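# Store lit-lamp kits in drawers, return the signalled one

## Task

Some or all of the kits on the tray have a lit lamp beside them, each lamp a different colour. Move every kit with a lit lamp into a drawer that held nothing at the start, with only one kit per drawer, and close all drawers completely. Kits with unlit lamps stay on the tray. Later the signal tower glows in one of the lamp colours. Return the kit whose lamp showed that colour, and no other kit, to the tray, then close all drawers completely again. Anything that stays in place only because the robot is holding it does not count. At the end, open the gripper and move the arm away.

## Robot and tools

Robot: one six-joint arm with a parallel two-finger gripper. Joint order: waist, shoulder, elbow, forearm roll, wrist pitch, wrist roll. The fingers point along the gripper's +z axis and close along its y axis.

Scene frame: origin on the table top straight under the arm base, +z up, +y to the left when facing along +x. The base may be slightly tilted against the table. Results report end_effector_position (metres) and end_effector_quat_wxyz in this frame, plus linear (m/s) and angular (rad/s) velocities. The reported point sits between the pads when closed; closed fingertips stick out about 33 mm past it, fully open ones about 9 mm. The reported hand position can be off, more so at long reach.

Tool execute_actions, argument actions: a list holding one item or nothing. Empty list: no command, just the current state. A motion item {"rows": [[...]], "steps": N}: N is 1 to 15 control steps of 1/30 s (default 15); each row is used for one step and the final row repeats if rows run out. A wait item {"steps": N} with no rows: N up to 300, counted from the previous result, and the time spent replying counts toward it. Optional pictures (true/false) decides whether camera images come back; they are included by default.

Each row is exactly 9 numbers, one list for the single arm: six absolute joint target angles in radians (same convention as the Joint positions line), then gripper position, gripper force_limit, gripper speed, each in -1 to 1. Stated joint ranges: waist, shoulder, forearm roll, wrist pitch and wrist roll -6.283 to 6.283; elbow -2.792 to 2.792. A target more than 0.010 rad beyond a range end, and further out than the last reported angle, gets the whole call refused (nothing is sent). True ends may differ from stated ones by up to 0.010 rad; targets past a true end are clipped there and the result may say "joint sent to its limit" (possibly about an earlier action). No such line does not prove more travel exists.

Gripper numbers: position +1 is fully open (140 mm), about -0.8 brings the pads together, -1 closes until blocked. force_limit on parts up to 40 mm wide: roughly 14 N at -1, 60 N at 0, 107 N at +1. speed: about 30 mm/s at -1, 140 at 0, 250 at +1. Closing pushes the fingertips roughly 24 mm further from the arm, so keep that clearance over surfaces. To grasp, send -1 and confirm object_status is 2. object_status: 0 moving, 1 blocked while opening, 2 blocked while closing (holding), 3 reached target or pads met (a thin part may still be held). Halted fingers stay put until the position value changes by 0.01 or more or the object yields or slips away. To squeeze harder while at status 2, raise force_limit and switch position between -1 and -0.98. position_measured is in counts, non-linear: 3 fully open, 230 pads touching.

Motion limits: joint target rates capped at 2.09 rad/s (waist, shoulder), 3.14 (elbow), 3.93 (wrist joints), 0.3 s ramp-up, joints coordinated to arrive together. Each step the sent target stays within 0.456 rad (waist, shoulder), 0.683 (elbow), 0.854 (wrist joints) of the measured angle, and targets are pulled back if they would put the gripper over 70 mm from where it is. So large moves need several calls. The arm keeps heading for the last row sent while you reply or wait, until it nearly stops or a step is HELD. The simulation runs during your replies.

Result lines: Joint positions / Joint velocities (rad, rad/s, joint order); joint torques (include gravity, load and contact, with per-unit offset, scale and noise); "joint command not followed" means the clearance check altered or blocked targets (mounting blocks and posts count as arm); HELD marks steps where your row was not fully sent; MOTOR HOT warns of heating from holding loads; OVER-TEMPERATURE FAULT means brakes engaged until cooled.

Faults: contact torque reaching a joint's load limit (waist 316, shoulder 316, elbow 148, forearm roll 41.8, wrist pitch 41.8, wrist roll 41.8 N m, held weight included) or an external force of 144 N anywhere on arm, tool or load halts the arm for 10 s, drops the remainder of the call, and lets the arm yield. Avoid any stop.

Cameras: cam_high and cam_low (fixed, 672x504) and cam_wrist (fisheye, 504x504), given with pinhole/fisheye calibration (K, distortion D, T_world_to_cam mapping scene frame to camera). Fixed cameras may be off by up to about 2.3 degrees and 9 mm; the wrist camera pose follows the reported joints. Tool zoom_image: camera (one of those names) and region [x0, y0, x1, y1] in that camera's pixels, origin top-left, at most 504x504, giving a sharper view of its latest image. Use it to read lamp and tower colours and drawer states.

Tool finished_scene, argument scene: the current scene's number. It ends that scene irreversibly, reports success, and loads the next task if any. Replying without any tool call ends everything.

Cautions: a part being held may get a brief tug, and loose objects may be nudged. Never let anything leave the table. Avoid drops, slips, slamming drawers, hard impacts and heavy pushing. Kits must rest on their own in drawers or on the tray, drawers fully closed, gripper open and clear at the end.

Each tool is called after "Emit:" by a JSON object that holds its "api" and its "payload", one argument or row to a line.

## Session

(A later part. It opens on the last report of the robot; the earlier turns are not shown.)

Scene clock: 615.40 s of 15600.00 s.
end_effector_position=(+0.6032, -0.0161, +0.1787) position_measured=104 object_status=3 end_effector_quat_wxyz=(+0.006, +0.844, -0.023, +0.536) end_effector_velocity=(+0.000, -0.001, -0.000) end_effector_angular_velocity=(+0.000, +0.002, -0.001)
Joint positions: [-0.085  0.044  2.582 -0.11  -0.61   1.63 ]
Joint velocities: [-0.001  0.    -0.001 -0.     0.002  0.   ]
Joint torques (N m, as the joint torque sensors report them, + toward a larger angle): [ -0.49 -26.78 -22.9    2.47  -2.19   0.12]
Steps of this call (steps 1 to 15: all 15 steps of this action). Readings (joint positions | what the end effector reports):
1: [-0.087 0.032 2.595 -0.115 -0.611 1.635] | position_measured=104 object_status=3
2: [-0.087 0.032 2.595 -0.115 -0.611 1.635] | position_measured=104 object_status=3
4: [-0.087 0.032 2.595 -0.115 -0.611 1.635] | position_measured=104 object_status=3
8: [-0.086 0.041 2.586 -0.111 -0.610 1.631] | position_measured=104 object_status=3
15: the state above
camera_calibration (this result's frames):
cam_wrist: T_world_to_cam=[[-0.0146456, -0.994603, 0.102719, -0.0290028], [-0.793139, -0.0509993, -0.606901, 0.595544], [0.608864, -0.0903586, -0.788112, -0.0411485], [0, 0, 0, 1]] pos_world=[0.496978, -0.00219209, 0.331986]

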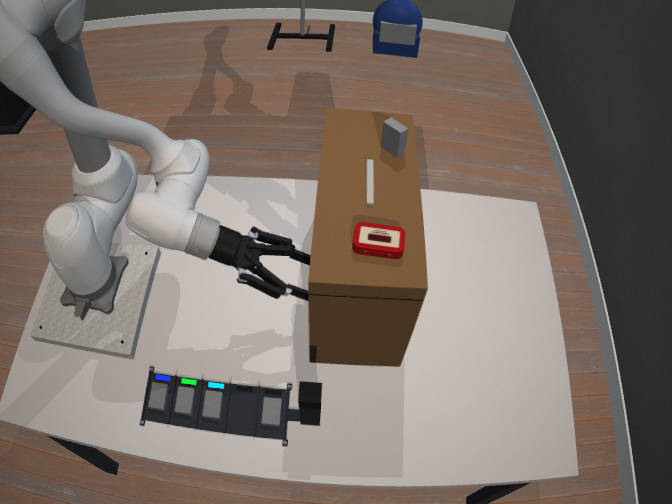

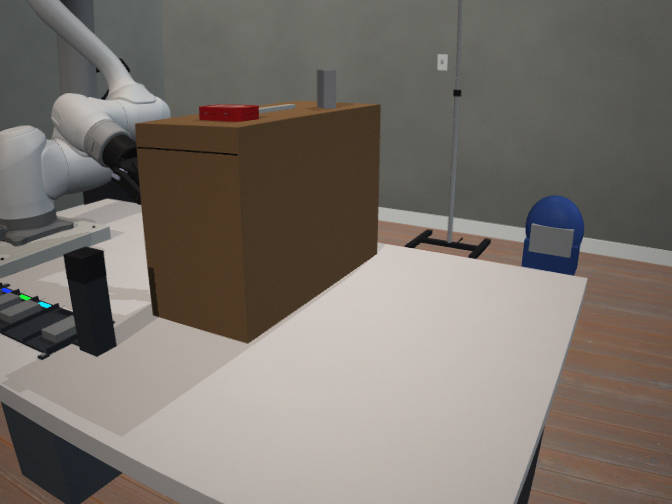

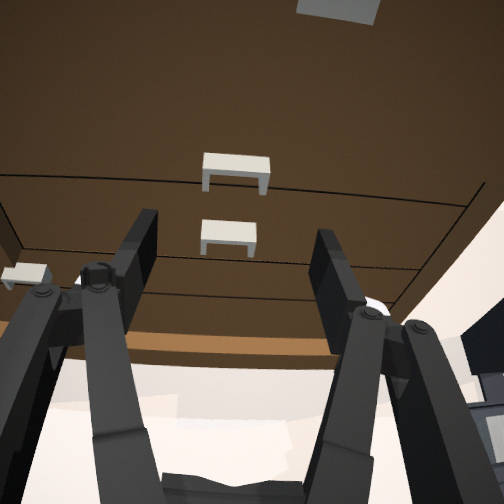

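Emit:
{"api": "execute_actions", "payload": {
  "actions": [
    {"rows":[[-0.113,-0.044,2.671,-0.174,-0.615,1.68,0.2,0,0],[-0.113,-0.044,2.671,-0.174,-0.615,1.68,0.2,0,0],[-0.113,-0.044,2.671,-0.174,-0.615,1.68,0.2,0,0],[-0.113,-0.044,2.671,-0.174,-0.615,1.68,0.2,0,0],[-0.113,-0.044,2.671,-0.174,-0.615,1.68,0.2,0,0],[-0.113,-0.044,2.671,-0.174,-0.615,1.68,0.2,0,0],[0.3,0.0585,2.691,0.398,-0.765,1.406,0.2,0,0]],"steps":15}
  ],
  "pictures": false
}}

Emit:
{"api": "execute_actions", "payload": {
  "actions": [
    {"steps":20}
  ]
}}

Scene clock: 634.50 s of 15600.00 s.
end_effector_position=(+0.5467, +0.0460, +0.1685) position_measured=104 object_status=3 end_effector_quat_wxyz=(-0.009, +0.839, -0.020, +0.544) end_effector_velocity=(-0.060, +0.358, -0.099) end_effector_angular_velocity=(-0.048, +0.000, +0.020)
Joint positions: [ 0.103  0.009  2.683  0.125 -0.697  1.535]
Joint velocities: [ 1.45   0.365  0.055  1.993 -0.495 -0.945]
Joint torques (N m, as the joint torque sensors report them, + toward a larger angle): [ -0.98 -20.89 -18.56   1.8   -1.9    0.  ]
Steps of this call (steps 1 to 15: the robot went on to your last target; steps 16 to 90: nothing new was sent; then 15.60 s passed at rest; steps 91 to 105: all 15 steps of this action). Readings (joint positions | what the end effector reports):
91: [-0.085 0.044 2.582 -0.110 -0.610 1.630] | position_measured=104 object_status=3
92: [-0.086 0.041 2.584 -0.111 -0.610 1.631] | position_measured=104 object_status=3
94: [-0.094 0.013 2.613 -0.132 -0.611 1.647] | position_measured=104 object_status=3
98: [-0.111 -0.043 2.671 -0.171 -0.616 1.678] | position_measured=104 object_status=3
105: the state above

Scene clock: 635.17 s of 15600.00 s.
end_effector_position=(+0.5319, +0.0889, +0.1522) position_measured=104 object_status=3 end_effector_quat_wxyz=(+0.002, +0.841, -0.017, +0.540) end_effector_velocity=(+0.000, -0.000, +0.001) end_effector_angular_velocity=(-0.001, -0.003, -0.001)
Joint positions: [ 0.3    0.058  2.691  0.398 -0.765  1.406]
Joint velocities: [-0.    -0.001 -0.     0.001 -0.002 -0.001]
Joint torques (N m, as the joint torque sensors report them, + toward a larger angle): [ -1.9  -26.5  -20.84   1.39  -2.2    0.2 ]
Steps of this call (steps 1 to 20: the robot went on to your last target). Readings (joint positions | what the end effector reports):
1: [0.150 0.021 2.685 0.190 -0.713 1.504] | position_measured=104 object_status=3
2: [0.193 0.032 2.687 0.249 -0.728 1.476] | position_measured=104 object_status=3
4: [0.258 0.048 2.689 0.339 -0.750 1.434] | position_measured=104 object_status=3
8: [0.300 0.058 2.691 0.397 -0.765 1.406] | position_measured=104 object_status=3
20: the state above
camera_calibration (this result's frames):
cam_wrist: T_world_to_cam=[[-0.00160809, -0.994685, 0.102948, 0.0702038], [-0.78567, -0.0624314, -0.615487, 0.526594], [0.618644, -0.0818727, -0.781394, -0.0160629], [0, 0, 0, 1]] pos_world=[0.423779, 0.101392, 0.304333]

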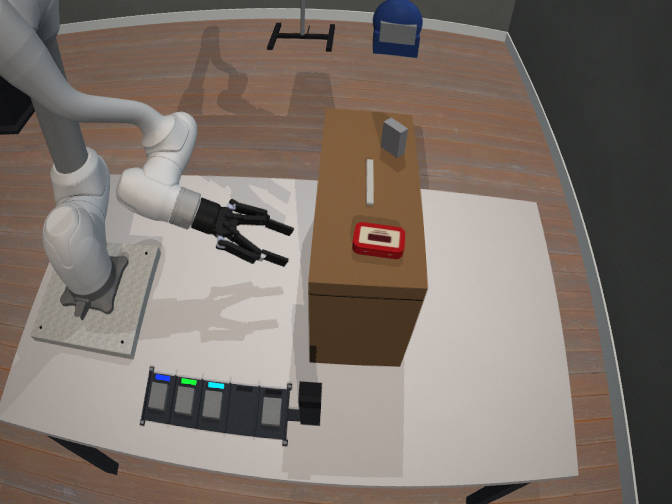

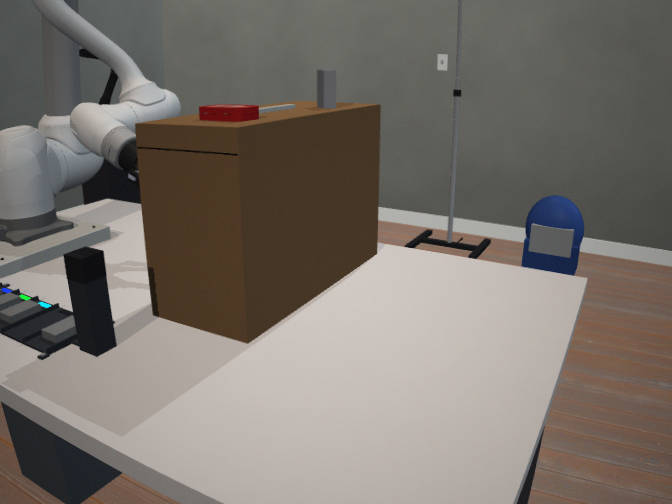

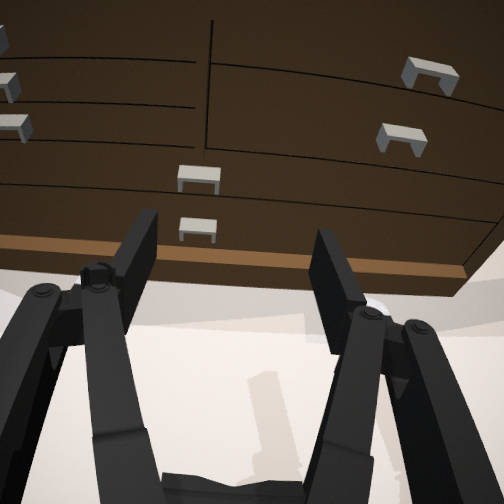

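Emit:
{"api": "execute_actions", "payload": {
  "actions": [
    {"rows":[[0.358,0.1446,2.653,0.451,-0.817,1.408,0.2,0,0]],"steps":15}
  ],
  "pictures": false
}}

Emit:
{"api": "execute_actions", "payload": {
  "actions": [
    {"rows":[[0.332,0.168,2.616,0.424,-0.8,1.412,0.2,0,0],[0.332,0.168,2.616,0.424,-0.8,1.412,0.2,0,0],[0.332,0.168,2.616,0.424,-0.8,1.412,0.2,0,0],[0.332,0.168,2.616,0.424,-0.8,1.412,0.2,0,0],[0.332,0.168,2.616,0.424,-0.8,1.412,0.2,0,0],[0.332,0.168,2.616,0.424,-0.8,1.412,0.2,0,0],[0.3066,0.1925,2.579,0.397,-0.786,1.416,0.2,0,0]],"steps":15}
  ]
}}

Scene clock: 653.77 s of 15600.00 s.
end_effector_position=(+0.5523, +0.1116, +0.1375) position_measured=104 object_status=3 end_effector_quat_wxyz=(+0.002, +0.841, -0.017, +0.540) end_effector_velocity=(+0.000, -0.000, +0.000) end_effector_angular_velocity=(+0.000, -0.000, -0.000)
Joint positions: [ 0.358  0.144  2.653  0.451 -0.817  1.408]
Joint velocities: [-0.  0. -0.  0. -0. -0.]
Joint torques (N m, as the joint torque sensors report them, + toward a larger angle): [ -1.42 -32.79 -18.76   1.11  -2.34   0.19]
Steps of this call (steps 1 to 15: the robot went on to your last target; steps 16 to 90: nothing new was sent; then 15.10 s passed at rest; steps 91 to 105: all 15 steps of this action). Readings (joint positions | what the end effector reports):
91: [0.300 0.059 2.691 0.398 -0.765 1.406] | position_measured=104 object_status=3
92: [0.302 0.061 2.690 0.400 -0.767 1.406] | position_measured=104 object_status=3
94: [0.321 0.089 2.678 0.417 -0.784 1.406] | position_measured=104 object_status=3
98: [0.358 0.144 2.653 0.451 -0.817 1.408] | position_measured=104 object_status=3
105: the state above

Scene clock: 654.27 s of 15600.00 s.
end_effector_position=(+0.5995, +0.1103, +0.1380) position_measured=104 object_status=3 end_effector_quat_wxyz=(+0.002, +0.841, -0.017, +0.540) end_effector_velocity=(+0.000, +0.000, +0.000) end_effector_angular_velocity=(-0.001, -0.001, +0.001)
Joint positions: [ 0.307  0.192  2.579  0.397 -0.786  1.416]
Joint velocities: [ 0.    -0.     0.    -0.001 -0.001 -0.   ]
Joint torques (N m, as the joint torque sensors report them, + toward a larger angle): [ -0.88 -38.39 -20.17   1.38  -2.38   0.1 ]
Steps of this call (steps 1 to 15: all 15 steps of this action). Readings (joint positions | what the end effector reports):
1: [0.358 0.145 2.653 0.451 -0.817 1.408] | position_measured=104 object_status=3
2: [0.355 0.147 2.649 0.449 -0.816 1.408] | position_measured=104 object_status=3
4: [0.337 0.164 2.622 0.430 -0.803 1.411] | position_measured=104 object_status=3
8: [0.329 0.171 2.612 0.420 -0.798 1.412] | position_measured=104 object_status=3
15: the state above
camera_calibration (this result's frames):
cam_wrist: T_world_to_cam=[[-0.00123866, -0.994759, 0.102237, 0.0928864], [-0.785729, -0.0622724, -0.615429, 0.572351], [0.61857, -0.0810925, -0.781534, -0.0672462], [0, 0, 0, 1]] pos_world=[0.491424, 0.122588, 0.29019]

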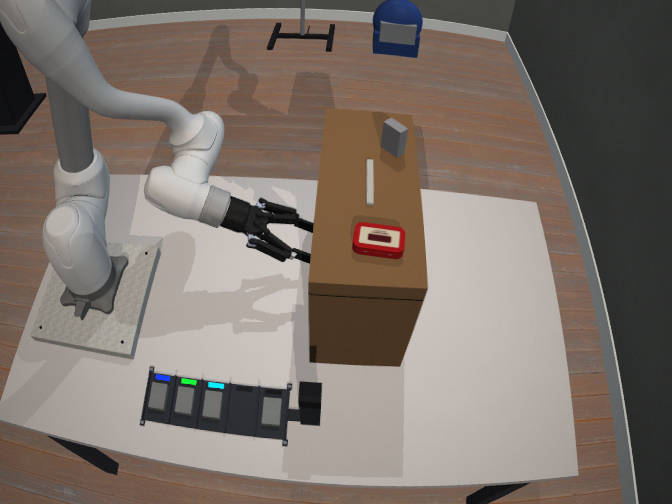

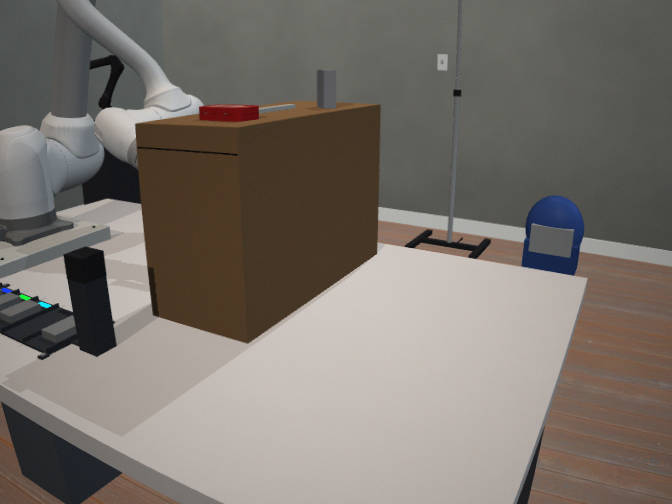

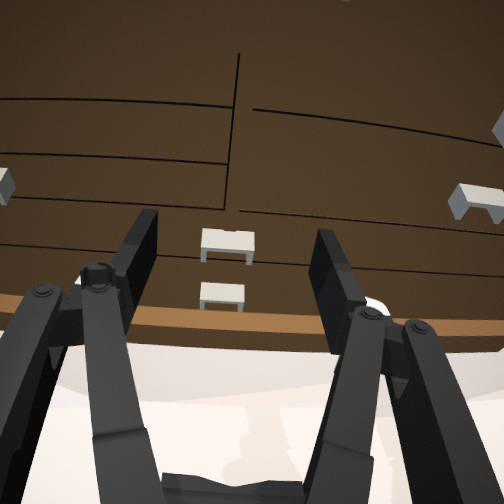

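Emit:
{"api": "execute_actions", "payload": {
  "actions": [
    {"rows":[[0.323,0.209,2.585,0.41,-0.806,1.416,0.2,0,0],[0.323,0.209,2.585,0.41,-0.806,1.416,0.2,0,0],[0.323,0.209,2.585,0.41,-0.806,1.416,0.2,0,0],[0.323,0.209,2.585,0.41,-0.806,1.416,0.2,0,0],[0.323,0.209,2.585,0.41,-0.806,1.416,0.2,0,0],[0.323,0.209,2.585,0.41,-0.806,1.416,-1,0,0]],"steps":15}
  ],
  "pictures": false
}}

Emit:
{"api": "execute_actions", "payload": {
  "actions": [
    {"steps":22}
  ]
}}

Scene clock: 659.17 s of 15600.00 s.
end_effector_position=(+0.5955, +0.1146, +0.1307) position_measured=167 object_status=0 end_effector_quat_wxyz=(+0.003, +0.842, -0.015, +0.539) end_effector_velocity=(+0.000, -0.001, +0.000) end_effector_angular_velocity=(+0.000, -0.000, -0.001)
Joint positions: [ 0.323  0.209  2.585  0.41  -0.806  1.416]
Joint velocities: [-0.001 -0.    -0.    -0.    -0.     0.   ]
Joint torques (N m, as the joint torque sensors report them, + toward a larger angle): [ -1.35 -39.89 -19.07   1.29  -2.16   0.12]
Steps of this call (steps 1 to 15: the robot went on to your last target; steps 16 to 90: nothing new was sent; then 1.40 s passed at rest; steps 91 to 105: all 15 steps of this action). Readings (joint positions | what the end effector reports):
91: [0.307 0.193 2.579 0.397 -0.786 1.416] | position_measured=104 object_status=3
92: [0.309 0.195 2.580 0.399 -0.789 1.416] | position_measured=104 object_status=3
94: [0.321 0.208 2.584 0.408 -0.804 1.416] | position_measured=104 object_status=3
98: [0.323 0.209 2.585 0.410 -0.806 1.416] | position_measured=114 object_status=0
105: the state above

Scene clock: 659.90 s of 15600.00 s.
end_effector_position=(+0.5955, +0.1146, +0.1307) position_measured=193 object_status=2 end_effector_quat_wxyz=(+0.003, +0.842, -0.015, +0.539) end_effector_velocity=(-0.000, -0.000, +0.000) end_effector_angular_velocity=(-0.000, -0.000, -0.000)
Joint positions: [ 0.323  0.209  2.585  0.41  -0.806  1.416]
Joint velocities: [-0. -0.  0. -0.  0.  0.]
Joint torques (N m, as the joint torque sensors report them, + toward a larger angle): [ -0.44 -37.95 -18.91   0.7   -1.28   0.27]
Steps of this call (steps 1 to 15: the robot went on to your last target; steps 16 to 22: nothing new was sent). Readings (joint positions | what the end effector reports):
1: [0.323 0.209 2.585 0.410 -0.806 1.416] | position_measured=174 object_status=0
2: [0.323 0.209 2.585 0.410 -0.806 1.416] | position_measured=182 object_status=0
4: [0.323 0.209 2.585 0.410 -0.806 1.416] | position_measured=193 object_status=0
8: [0.323 0.209 2.585 0.410 -0.806 1.416] | position_measured=193 object_status=0
22: the state above
The arm was judged still, so your last target was given up. Only a new action makes it travel on or press farther. Fingers that are still opening or closing keep moving.
camera_calibration (this result's frames):
cam_wrist: T_world_to_cam=[[0.000441943, -0.994361, 0.10605, 0.0964143], [-0.787538, -0.0657007, -0.612753, 0.566057], [0.616265, -0.0832473, -0.783126, -0.0683039], [0, 0, 0, 1]] pos_world=[0.487842, 0.127375, 0.283138]

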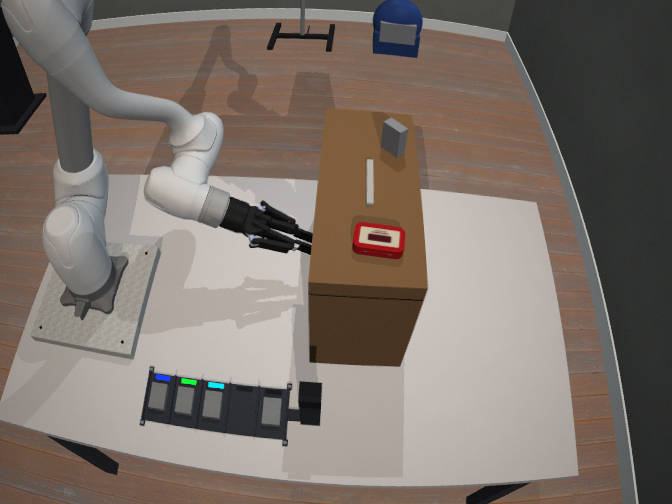

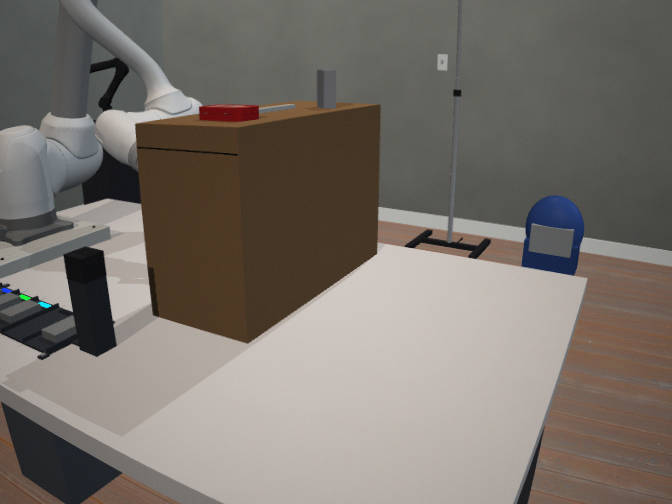

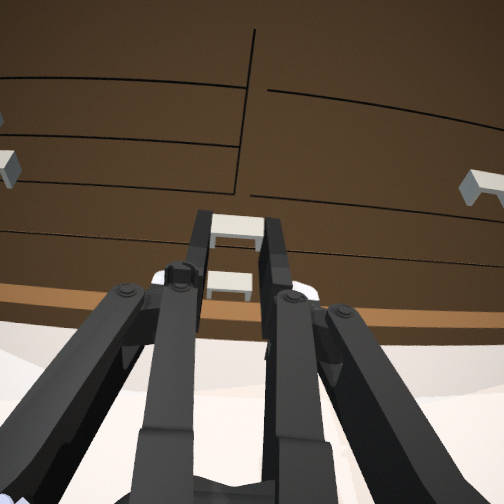

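Emit:
{"api": "execute_actions", "payload": {
  "actions": [
    {"rows":[[0.338,0.195,2.609,0.427,-0.817,1.413,-1,0,0],[0.338,0.195,2.609,0.427,-0.817,1.413,-1,0,0],[0.338,0.195,2.609,0.427,-0.817,1.413,-1,0,0],[0.338,0.195,2.609,0.427,-0.817,1.413,-1,0,0],[0.338,0.195,2.609,0.427,-0.817,1.413,-1,0,0],[0.353,0.182,2.633,0.445,-0.829,1.411,-1,0,0],[0.353,0.182,2.633,0.445,-0.829,1.411,-1,0,0],[0.353,0.182,2.633,0.445,-0.829,1.411,-1,0,0],[0.353,0.182,2.633,0.445,-0.829,1.411,-1,0,0],[0.353,0.182,2.633,0.445,-0.829,1.411,-1,0,0],[0.369,0.168,2.657,0.462,-0.84,1.408,-1,0,0]],"steps":15}
  ],
  "pictures": false
}}

Emit:
{"api": "execute_actions", "payload": {
  "actions": [
    {"rows":[[0.396,0.149,2.688,0.493,-0.853,1.402,-1,0,0],[0.396,0.149,2.688,0.493,-0.853,1.402,-1,0,0],[0.396,0.149,2.688,0.493,-0.853,1.402,-1,0,0],[0.396,0.149,2.688,0.493,-0.853,1.402,-1,0,0],[0.396,0.149,2.688,0.493,-0.853,1.402,-1,0,0],[0.426,0.13,2.718,0.527,-0.867,1.395,-1,0,0],[0.426,0.13,2.718,0.527,-0.867,1.395,-1,0,0],[0.426,0.13,2.718,0.527,-0.867,1.395,-1,0,0],[0.426,0.13,2.718,0.527,-0.867,1.395,-1,0,0],[0.426,0.13,2.718,0.527,-0.867,1.395,-1,0,0],[0.459,0.11,2.746,0.562,-0.882,1.388,-1,0,0]],"steps":15}
  ],
  "pictures": false
}}

Emit:
{"api": "execute_actions", "payload": {
  "actions": [
    {"rows":[[0.459,0.11,2.746,0.562,-0.882,1.388,-1,0,0],[0.459,0.11,2.746,0.562,-0.882,1.388,-1,0,0],[0.459,0.11,2.746,0.562,-0.882,1.388,-1,0,0],[0.459,0.11,2.746,0.562,-0.882,1.388,-1,0,0],[0.459,0.11,2.746,0.562,-0.882,1.388,0.2,0,0]],"steps":15}
  ]
}}

Scene clock: 669.77 s of 15600.00 s.
end_effector_position=(+0.5505, +0.1128, +0.1292) position_measured=193 object_status=2 end_effector_quat_wxyz=(+0.006, +0.842, -0.016, +0.539) end_effector_velocity=(-0.003, -0.001, +0.001) end_effector_angular_velocity=(+0.004, -0.003, -0.011)
Joint positions: [ 0.369  0.168  2.657  0.461 -0.84   1.408]
Joint velocities: [ 0.011 -0.004  0.004  0.024 -0.005 -0.003]
Joint torques (N m, as the joint torque sensors report them, + toward a larger angle): [-31.56  -3.29   3.91  15.65   8.11  -0.07]
Steps of this call (steps 1 to 90: nothing new was sent; then 6.37 s passed at rest; steps 91 to 105: all 15 steps of this action). Readings (joint positions | what the end effector reports):
91: [0.323 0.209 2.585 0.410 -0.806 1.416] | position_measured=193 object_status=2
92: [0.326 0.207 2.589 0.413 -0.807 1.416] | position_measured=193 object_status=2
94: [0.337 0.196 2.607 0.425 -0.816 1.413] | position_measured=193 object_status=2
98: [0.348 0.187 2.624 0.438 -0.825 1.412] | position_measured=193 object_status=2
105: the state above

Scene clock: 670.27 s of 15600.00 s.
end_effector_position=(+0.4912, +0.1110, +0.1284) position_measured=193 object_status=2 end_effector_quat_wxyz=(+0.009, +0.843, -0.015, +0.538) end_effector_velocity=(-0.059, +0.000, +0.002) end_effector_angular_velocity=(-0.007, -0.008, +0.008)
Joint positions: [ 0.457  0.111  2.745  0.56  -0.881  1.388]
Joint velocities: [ 0.106 -0.063  0.087  0.105 -0.043 -0.021]
Joint torques (N m, as the joint torque sensors report them, + toward a larger angle): [-56.71  23.97  16.64  28.4   11.84  -0.21]
Steps of this call (steps 1 to 15: all 15 steps of this action). Readings (joint positions | what the end effector reports):
1: [0.369 0.168 2.657 0.462 -0.840 1.408] | position_measured=193 object_status=2
2: [0.372 0.166 2.660 0.466 -0.842 1.407] | position_measured=193 object_status=2
4: [0.391 0.152 2.682 0.487 -0.851 1.403] | position_measured=193 object_status=2
8: [0.409 0.141 2.700 0.508 -0.859 1.399] | position_measured=193 object_status=2
15: the state above

Scene clock: 670.77 s of 15600.00 s.
end_effector_position=(+0.4905, +0.1108, +0.1286) position_measured=123 object_status=0 end_effector_quat_wxyz=(+0.009, +0.842, -0.015, +0.539) end_effector_velocity=(+0.001, +0.002, +0.001) end_effector_angular_velocity=(+0.001, -0.003, +0.003)
Joint positions: [ 0.459  0.11   2.746  0.562 -0.882  1.388]
Joint velocities: [ 0.001 -0.001 -0.002 -0.002  0.001 -0.   ]
Joint torques (N m, as the joint torque sensors report them, + toward a larger angle): [ -0.34 -26.81 -16.88   0.77  -2.22   0.09]
Steps of this call (steps 1 to 15: all 15 steps of this action). Readings (joint positions | what the end effector reports):
1: [0.459 0.110 2.746 0.561 -0.882 1.388] | position_measured=193 object_status=2
2: [0.459 0.110 2.746 0.562 -0.882 1.388] | position_measured=193 object_status=2
4: [0.459 0.110 2.746 0.562 -0.882 1.388] | position_measured=193 object_status=2
8: [0.459 0.110 2.747 0.564 -0.882 1.388] | position_measured=176 object_status=0
15: the state above
camera_calibration (this result's frames):
cam_wrist: T_world_to_cam=[[-0.0069576, -0.993135, 0.116764, 0.0950365], [-0.788727, -0.0663287, -0.611155, 0.482262], [0.614705, -0.0963472, -0.782851, -0.00339613], [0, 0, 0, 1]] pos_world=[0.383122, 0.126045, 0.280982]

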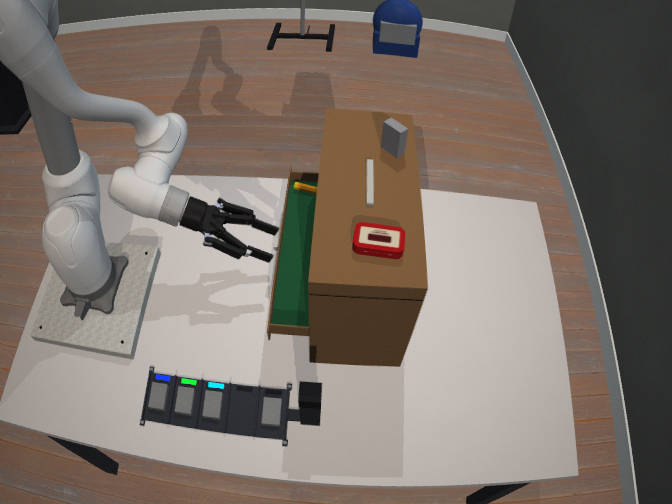

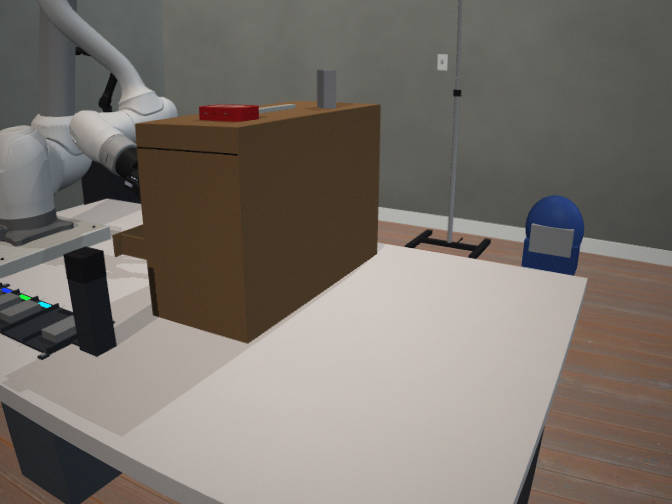

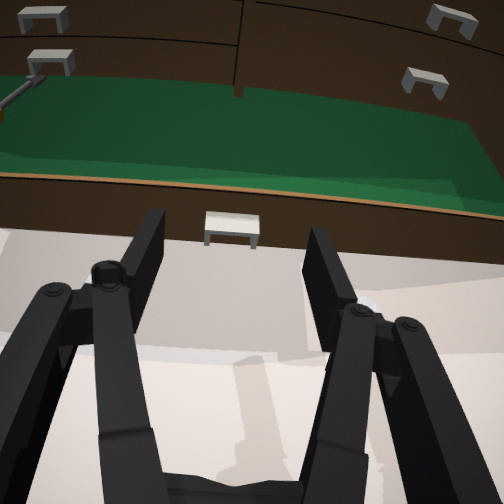

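Emit:
{"api": "execute_actions", "payload": {
  "actions": [
    {"rows":[[0.426,0.13,2.718,0.527,-0.867,1.395,0.2,0,0],[0.426,0.13,2.718,0.527,-0.867,1.395,0.2,0,0],[0.426,0.13,2.718,0.527,-0.867,1.395,0.2,0,0],[0.426,0.13,2.718,0.527,-0.867,1.395,0.2,0,0],[0.426,0.13,2.718,0.527,-0.867,1.395,0.2,0,0],[0.396,0.149,2.688,0.493,-0.853,1.402,0.2,0,0],[0.396,0.149,2.688,0.493,-0.853,1.402,0.2,0,0],[0.396,0.149,2.688,0.493,-0.853,1.402,0.2,0,0],[0.396,0.149,2.688,0.493,-0.853,1.402,0.2,0,0],[0.396,0.149,2.688,0.493,-0.853,1.402,0.2,0,0],[0.369,0.168,2.657,0.462,-0.84,1.408,0.2,0,0]],"steps":15}
  ],
  "pictures": false
}}

Emit:
{"api": "execute_actions", "payload": {
  "actions": [
    {"rows":[[0.353,0.182,2.633,0.445,-0.829,1.411,0.2,0,0],[0.353,0.182,2.633,0.445,-0.829,1.411,0.2,0,0],[0.353,0.182,2.633,0.445,-0.829,1.411,0.2,0,0],[0.353,0.182,2.633,0.445,-0.829,1.411,0.2,0,0],[0.353,0.182,2.633,0.445,-0.829,1.411,0.2,0,0],[0.338,0.195,2.609,0.427,-0.817,1.413,0.2,0,0],[0.338,0.195,2.609,0.427,-0.817,1.413,0.2,0,0],[0.338,0.195,2.609,0.427,-0.817,1.413,0.2,0,0],[0.338,0.195,2.609,0.427,-0.817,1.413,0.2,0,0],[0.338,0.195,2.609,0.427,-0.817,1.413,0.2,0,0],[0.323,0.209,2.585,0.41,-0.806,1.416,0.2,0,0]],"steps":15}
  ],
  "pictures": false
}}

Emit:
{"api": "execute_actions", "payload": {
  "actions": [
    {"rows":[[0.323,0.209,2.585,0.41,-0.806,1.416,0.2,0,0],[0.323,0.209,2.585,0.41,-0.806,1.416,0.2,0,0],[0.323,0.209,2.585,0.41,-0.806,1.416,0.2,0,0],[0.323,0.209,2.585,0.41,-0.806,1.416,0.2,0,0],[0.323,0.209,2.585,0.41,-0.806,1.416,0.2,0,0],[0.316,0.216,2.573,0.402,-0.801,1.417,0.2,0,0]],"steps":15}
  ]
}}

Scene clock: 681.77 s of 15600.00 s.
end_effector_position=(+0.5499, +0.1125, +0.1292) position_measured=104 object_status=3 end_effector_quat_wxyz=(+0.006, +0.842, -0.016, +0.539) end_effector_velocity=(+0.034, -0.003, -0.002) end_effector_angular_velocity=(+0.000, +0.004, +0.001)
Joint positions: [ 0.37   0.168  2.657  0.463 -0.841  1.408]
Joint velocities: [-0.054  0.035 -0.051 -0.059  0.025  0.011]
Joint torques (N m, as the joint torque sensors report them, + toward a larger angle): [  8.64 -52.61  -2.2   -0.68  -1.87   0.07]
Steps of this call (steps 1 to 15: the robot went on to your last target; steps 16 to 90: nothing new was sent; then 7.50 s passed at rest; steps 91 to 105: all 15 steps of this action). Readings (joint positions | what the end effector reports):
91: [0.459 0.110 2.746 0.562 -0.882 1.388] | position_measured=104 object_status=3
92: [0.456 0.112 2.744 0.559 -0.881 1.389] | position_measured=104 object_status=3
94: [0.434 0.125 2.725 0.536 -0.871 1.393] | position_measured=104 object_status=3
98: [0.413 0.138 2.706 0.512 -0.861 1.398] | position_measured=104 object_status=3
105: the state above

Scene clock: 682.27 s of 15600.00 s.
end_effector_position=(+0.5955, +0.1146, +0.1308) position_measured=104 object_status=3 end_effector_quat_wxyz=(+0.003, +0.842, -0.015, +0.539) end_effector_velocity=(+0.002, -0.001, -0.005) end_effector_angular_velocity=(-0.004, +0.011, +0.007)
Joint positions: [ 0.323  0.209  2.585  0.41  -0.806  1.416]
Joint velocities: [-0.012  0.006 -0.003 -0.02   0.01   0.003]
Joint torques (N m, as the joint torque sensors report them, + toward a larger angle): [  4.12 -47.09 -12.28   0.17  -2.3   -0.08]
Steps of this call (steps 1 to 15: all 15 steps of this action). Readings (joint positions | what the end effector reports):
1: [0.369 0.168 2.657 0.462 -0.840 1.408] | position_measured=104 object_status=3
2: [0.366 0.170 2.653 0.458 -0.838 1.409] | position_measured=104 object_status=3
4: [0.354 0.181 2.635 0.447 -0.830 1.411] | position_measured=104 object_status=3
8: [0.344 0.190 2.618 0.433 -0.821 1.412] | position_measured=104 object_status=3
15: the state above

Scene clock: 682.77 s of 15600.00 s.
end_effector_position=(+0.6030, +0.1148, +0.1310) position_measured=104 object_status=3 end_effector_quat_wxyz=(+0.003, +0.842, -0.015, +0.539) end_effector_velocity=(+0.000, -0.000, +0.000) end_effector_angular_velocity=(-0.000, -0.001, -0.000)
Joint positions: [ 0.316  0.216  2.573  0.402 -0.801  1.417]
Joint velocities: [-0.     0.    -0.    -0.    -0.001  0.   ]
Joint torques (N m, as the joint torque sensors report them, + toward a larger angle): [ -2.08 -37.13 -21.12   1.43  -1.94   0.  ]
Steps of this call (steps 1 to 15: all 15 steps of this action). Readings (joint positions | what the end effector reports):
1: [0.323 0.209 2.585 0.410 -0.806 1.416] | position_measured=104 object_status=3
2: [0.323 0.209 2.585 0.410 -0.806 1.416] | position_measured=104 object_status=3
4: [0.323 0.209 2.585 0.410 -0.806 1.416] | position_measured=104 object_status=3
8: [0.318 0.214 2.576 0.404 -0.802 1.417] | position_measured=104 object_status=3
15: the state above
camera_calibration (this result's frames):
cam_wrist: T_world_to_cam=[[0.00121255, -0.994377, 0.105895, 0.0960825], [-0.787096, -0.0662684, -0.613261, 0.572057], [0.616829, -0.0826061, -0.78275, -0.0731759], [0, 0, 0, 1]] pos_world=[0.495284, 0.127407, 0.283367]

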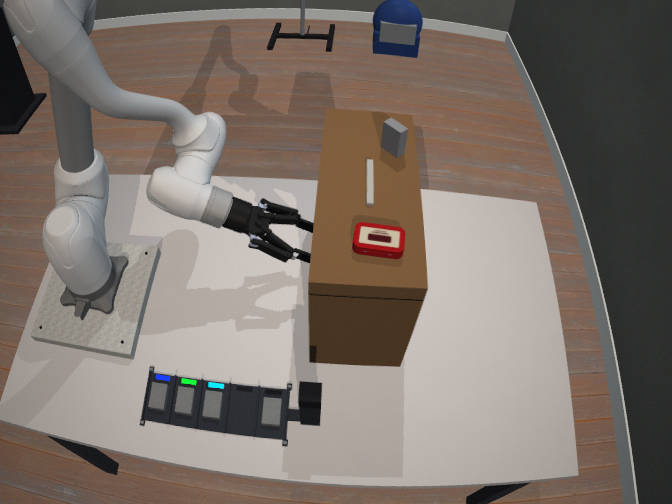

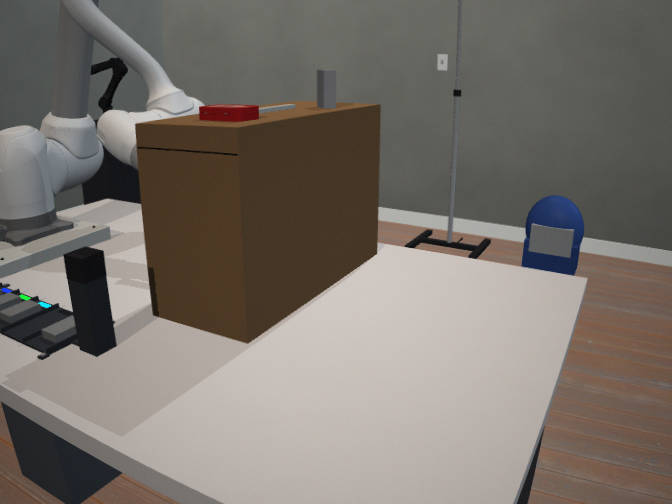

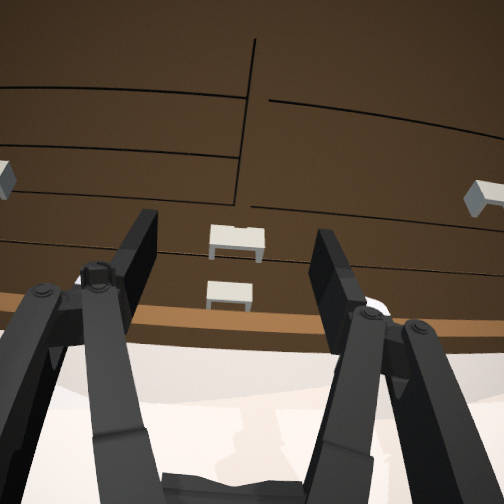

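Emit:
{"api": "execute_actions", "payload": {
  "actions": [
    {"rows":[[0.369,0.168,2.657,0.462,-0.84,1.408,0.2,0,0],[0.369,0.168,2.657,0.462,-0.84,1.408,0.2,0,0],[0.369,0.168,2.657,0.462,-0.84,1.408,0.2,0,0],[0.369,0.168,2.657,0.462,-0.84,1.408,0.2,0,0],[0.369,0.168,2.657,0.462,-0.84,1.408,0.2,0,0],[0.369,0.168,2.657,0.462,-0.84,1.408,0.2,0,0],[0.748,0.0777,2.511,1.063,-0.783,1.039,0.2,0,0]],"steps":15}
  ],
  "pictures": false
}}

Emit:
{"api": "execute_actions", "payload": {
  "actions": [
    {"steps":20}
  ]
}}

Scene clock: 690.87 s of 15600.00 s.
end_effector_position=(+0.5547, +0.1755, +0.1688) position_measured=104 object_status=3 end_effector_quat_wxyz=(+0.013, +0.836, -0.016, +0.549) end_effector_velocity=(-0.060, +0.364, +0.180) end_effector_angular_velocity=(+0.036, -0.003, +0.014)
Joint positions: [ 0.573  0.119  2.576  0.785 -0.806  1.21 ]
Joint velocities: [ 1.069 -0.254 -0.394  1.682  0.14  -1.035]
Joint torques (N m, as the joint torque sensors report them, + toward a larger angle): [ -4.15 -34.62 -20.98   0.81  -2.12  -0.02]
Steps of this call (steps 1 to 15: the robot went on to your last target; steps 16 to 90: nothing new was sent; then 4.60 s passed at rest; steps 91 to 105: all 15 steps of this action). Readings (joint positions | what the end effector reports):
91: [0.316 0.216 2.573 0.402 -0.801 1.417] | position_measured=104 object_status=3
92: [0.318 0.214 2.577 0.405 -0.802 1.417] | position_measured=104 object_status=3
94: [0.343 0.191 2.617 0.434 -0.822 1.412] | position_measured=104 object_status=3
98: [0.372 0.167 2.655 0.467 -0.839 1.405] | position_measured=104 object_status=3
105: the state above

Scene clock: 691.53 s of 15600.00 s.
end_effector_position=(+0.5346, +0.2394, +0.1944) position_measured=104 object_status=3 end_effector_quat_wxyz=(+0.002, +0.841, -0.016, +0.540) end_effector_velocity=(+0.000, -0.001, +0.000) end_effector_angular_velocity=(-0.000, +0.000, -0.001)
Joint positions: [ 0.748  0.078  2.511  1.063 -0.783  1.039]
Joint velocities: [-0.001 -0.001  0.     0.     0.001 -0.001]
Joint torques (N m, as the joint torque sensors report them, + toward a larger angle): [ -1.41 -34.93 -27.36   0.27  -1.83   0.25]
Steps of this call (steps 1 to 20: the robot went on to your last target). Readings (joint positions | what the end effector reports):
1: [0.609 0.111 2.563 0.842 -0.801 1.175] | position_measured=104 object_status=3
2: [0.644 0.103 2.550 0.898 -0.797 1.141] | position_measured=104 object_status=3
4: [0.705 0.088 2.527 0.994 -0.789 1.081] | position_measured=104 object_status=3
8: [0.748 0.078 2.511 1.062 -0.783 1.039] | position_measured=104 object_status=3
20: the state above
camera_calibration (this result's frames):
cam_wrist: T_world_to_cam=[[-0.000991615, -0.994677, 0.103036, 0.215134], [-0.785888, -0.0629391, -0.615158, 0.564221], [0.618368, -0.0815847, -0.781642, 0.0277173], [0, 0, 0, 1]] pos_world=[0.426488, 0.251761, 0.346583]

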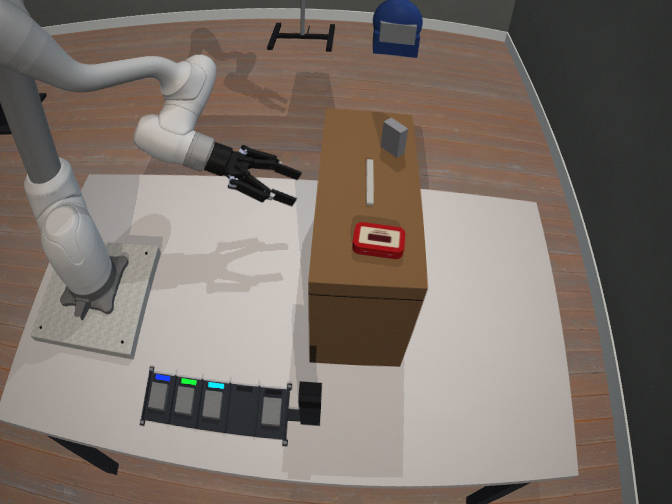

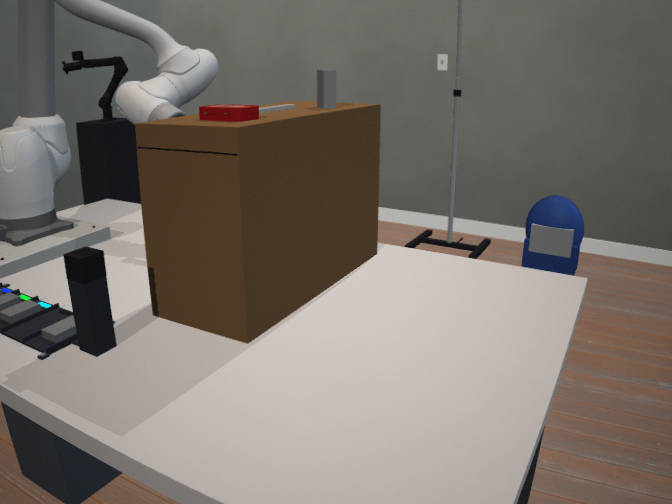

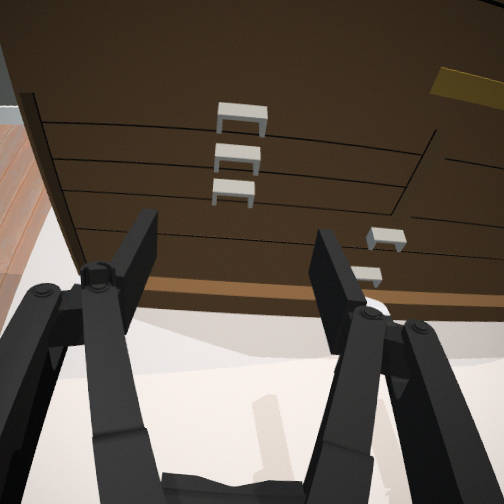

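Emit:
{"api": "execute_actions", "payload": {
  "actions": [
    {"rows":[[0.72,0.06,2.475,1.045,-0.735,1.02,0.2,0,0],[0.72,0.06,2.475,1.045,-0.735,1.02,0.2,0,0],[0.72,0.06,2.475,1.045,-0.735,1.02,0.2,0,0],[0.72,0.06,2.475,1.045,-0.735,1.02,0.2,0,0],[0.72,0.06,2.475,1.045,-0.735,1.02,0.2,0,0],[0.72,0.06,2.475,1.045,-0.735,1.02,0.2,0,0],[0.638,0.0935,2.419,1.009,-0.692,0.99,0.2,0,0]],"steps":15}
  ],
  "pictures": false
}}

Emit:
{"api": "execute_actions", "payload": {
  "actions": [
    {"steps":10}
  ]
}}

Scene clock: 702.33 s of 15600.00 s.
end_effector_position=(+0.5976, +0.2374, +0.2179) position_measured=104 object_status=3 end_effector_quat_wxyz=(+0.002, +0.841, -0.017, +0.540) end_effector_velocity=(-0.001, +0.002, -0.001) end_effector_angular_velocity=(-0.001, +0.003, +0.007)
Joint positions: [ 0.638  0.093  2.419  1.009 -0.692  0.99 ]
Joint velocities: [ 0.002 -0.001  0.    -0.003  0.005 -0.001]
Joint torques (N m, as the joint torque sensors report them, + toward a larger angle): [  0.05 -38.36 -29.78   0.6   -2.01   0.2 ]
Steps of this call (steps 1 to 15: the robot went on to your last target; steps 16 to 90: nothing new was sent; then 7.30 s passed at rest; steps 91 to 105: all 15 steps of this action). Readings (joint positions | what the end effector reports):
91: [0.748 0.078 2.511 1.063 -0.783 1.039] | position_measured=104 object_status=3
92: [0.745 0.076 2.508 1.062 -0.777 1.037] | position_measured=104 object_status=3
94: [0.726 0.063 2.481 1.049 -0.745 1.024] | position_measured=104 object_status=3
98: [0.717 0.061 2.473 1.044 -0.733 1.019] | position_measured=104 object_status=3
105: the state above

Scene clock: 702.67 s of 15600.00 s.
end_effector_position=(+0.5976, +0.2375, +0.2179) position_measured=104 object_status=3 end_effector_quat_wxyz=(+0.002, +0.841, -0.017, +0.540) end_effector_velocity=(+0.000, -0.000, +0.000) end_effector_angular_velocity=(-0.000, -0.001, -0.000)
Joint positions: [ 0.638  0.093  2.419  1.009 -0.692  0.99 ]
Joint velocities: [ 0.     0.    -0.     0.    -0.001  0.   ]
Joint torques (N m, as the joint torque sensors report them, + toward a larger angle): [ -1.61 -39.51 -29.81   0.56  -1.95   0.19]
Steps of this call (steps 1 to 10: the robot went on to your last target). Readings (joint positions | what the end effector reports):
1: [0.638 0.093 2.419 1.009 -0.692 0.990] | position_measured=104 object_status=3
2: [0.638 0.093 2.419 1.009 -0.692 0.990] | position_measured=104 object_status=3
4: [0.638 0.093 2.419 1.009 -0.692 0.990] | position_measured=104 object_status=3
8: [0.638 0.093 2.419 1.009 -0.692 0.990] | position_measured=104 object_status=3
10: the state above
camera_calibration (this result's frames):
cam_wrist: T_world_to_cam=[[-0.00185942, -0.994824, 0.101596, 0.211751], [-0.785595, -0.0614083, -0.615686, 0.627657], [0.618738, -0.0809582, -0.781415, 0.00654469], [0, 0, 0, 1]] pos_world=[0.489429, 0.249729, 0.370041]

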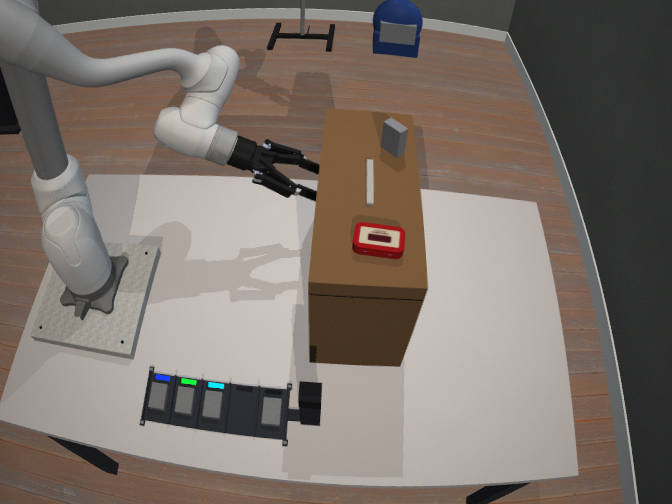

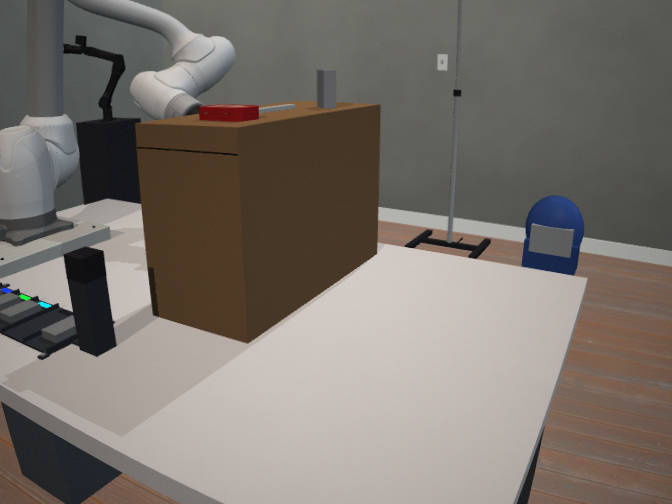

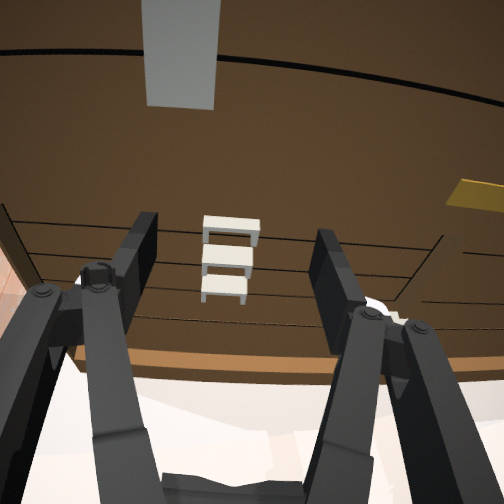

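Emit:
{"api": "execute_actions", "payload": {
  "actions": [
    {"rows":[[0.648,0.0935,2.419,1.015,-0.692,0.99,0.2,0,0],[0.648,0.0935,2.419,1.015,-0.692,0.99,0.2,0,0],[0.648,0.0935,2.419,1.015,-0.692,0.99,0.2,0,0],[0.648,0.0935,2.419,1.015,-0.692,0.99,0.2,0,0],[0.648,0.0935,2.419,1.015,-0.692,0.99,-1,0,0]],"steps":15}
  ],
  "pictures": false
}}

Emit:
{"api": "execute_actions", "payload": {
  "actions": [
    {"steps":20}
  ]
}}

Scene clock: 706.30 s of 15600.00 s.
end_effector_position=(+0.5949, +0.2424, +0.2173) position_measured=174 object_status=0 end_effector_quat_wxyz=(-0.001, +0.842, -0.016, +0.540) end_effector_velocity=(+0.000, -0.001, +0.001) end_effector_angular_velocity=(+0.000, -0.001, -0.001)
Joint positions: [ 0.648  0.094  2.419  1.015 -0.692  0.99 ]
Joint velocities: [-0.001 -0.001  0.     0.    -0.001 -0.   ]
Joint torques (N m, as the joint torque sensors report them, + toward a larger angle): [ -1.55 -39.53 -29.78   0.52  -1.92   0.05]
Steps of this call (steps 1 to 15: the robot went on to your last target; steps 16 to 90: nothing new was sent; then 0.13 s passed at rest; steps 91 to 105: all 15 steps of this action). Readings (joint positions | what the end effector reports):
91: [0.638 0.094 2.419 1.009 -0.692 0.990] | position_measured=104 object_status=3
92: [0.641 0.094 2.419 1.010 -0.692 0.990] | position_measured=104 object_status=3
94: [0.647 0.094 2.419 1.014 -0.692 0.990] | position_measured=104 object_status=3
98: [0.648 0.094 2.419 1.015 -0.692 0.990] | position_measured=121 object_status=0
105: the state above

Scene clock: 706.97 s of 15600.00 s.
end_effector_position=(+0.5948, +0.2424, +0.2174) position_measured=193 object_status=2 end_effector_quat_wxyz=(-0.001, +0.842, -0.016, +0.540) end_effector_velocity=(-0.000, +0.001, -0.000) end_effector_angular_velocity=(-0.000, +0.000, +0.001)
Joint positions: [ 0.648  0.093  2.419  1.015 -0.692  0.99 ]
Joint velocities: [ 0.001  0.     0.    -0.    -0.     0.   ]
Joint torques (N m, as the joint torque sensors report them, + toward a larger angle): [ 24.11 -35.11 -43.53  -7.92   8.12  -0.18]
Steps of this call (steps 1 to 15: the robot went on to your last target; steps 16 to 20: nothing new was sent). Readings (joint positions | what the end effector reports):
1: [0.648 0.094 2.419 1.015 -0.692 0.990] | position_measured=182 object_status=0
2: [0.648 0.093 2.419 1.016 -0.692 0.990] | position_measured=190 object_status=0
4: [0.648 0.093 2.419 1.016 -0.692 0.990] | position_measured=193 object_status=0
8: [0.648 0.093 2.419 1.015 -0.692 0.990] | position_measured=193 object_status=2
20: the state above
The arm was judged still, so your last target was given up. Only a new action makes it travel on or press farther. Fingers that are still opening or closing keep moving.
camera_calibration (this result's frames):
cam_wrist: T_world_to_cam=[[0.00347254, -0.995107, 0.0987435, 0.21423], [-0.786408, -0.0637118, -0.614412, 0.626255], [0.617697, -0.0755191, -0.782782, 0.00781607], [0, 0, 0, 1]] pos_world=[0.486921, 0.253671, 0.369744]

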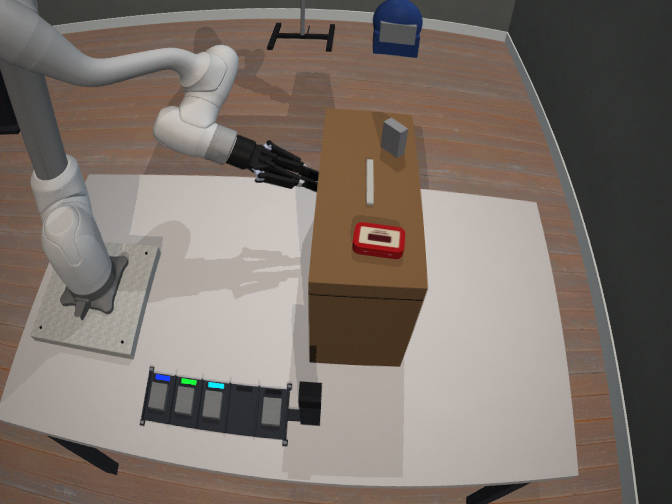

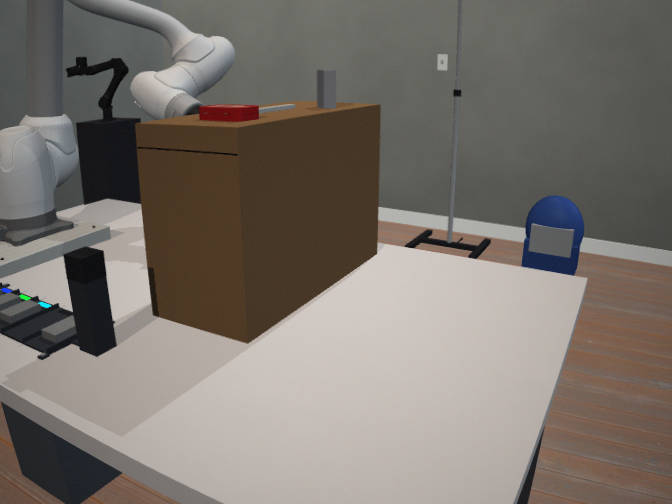

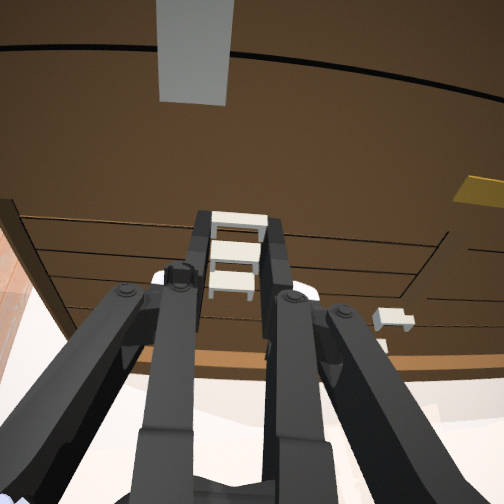

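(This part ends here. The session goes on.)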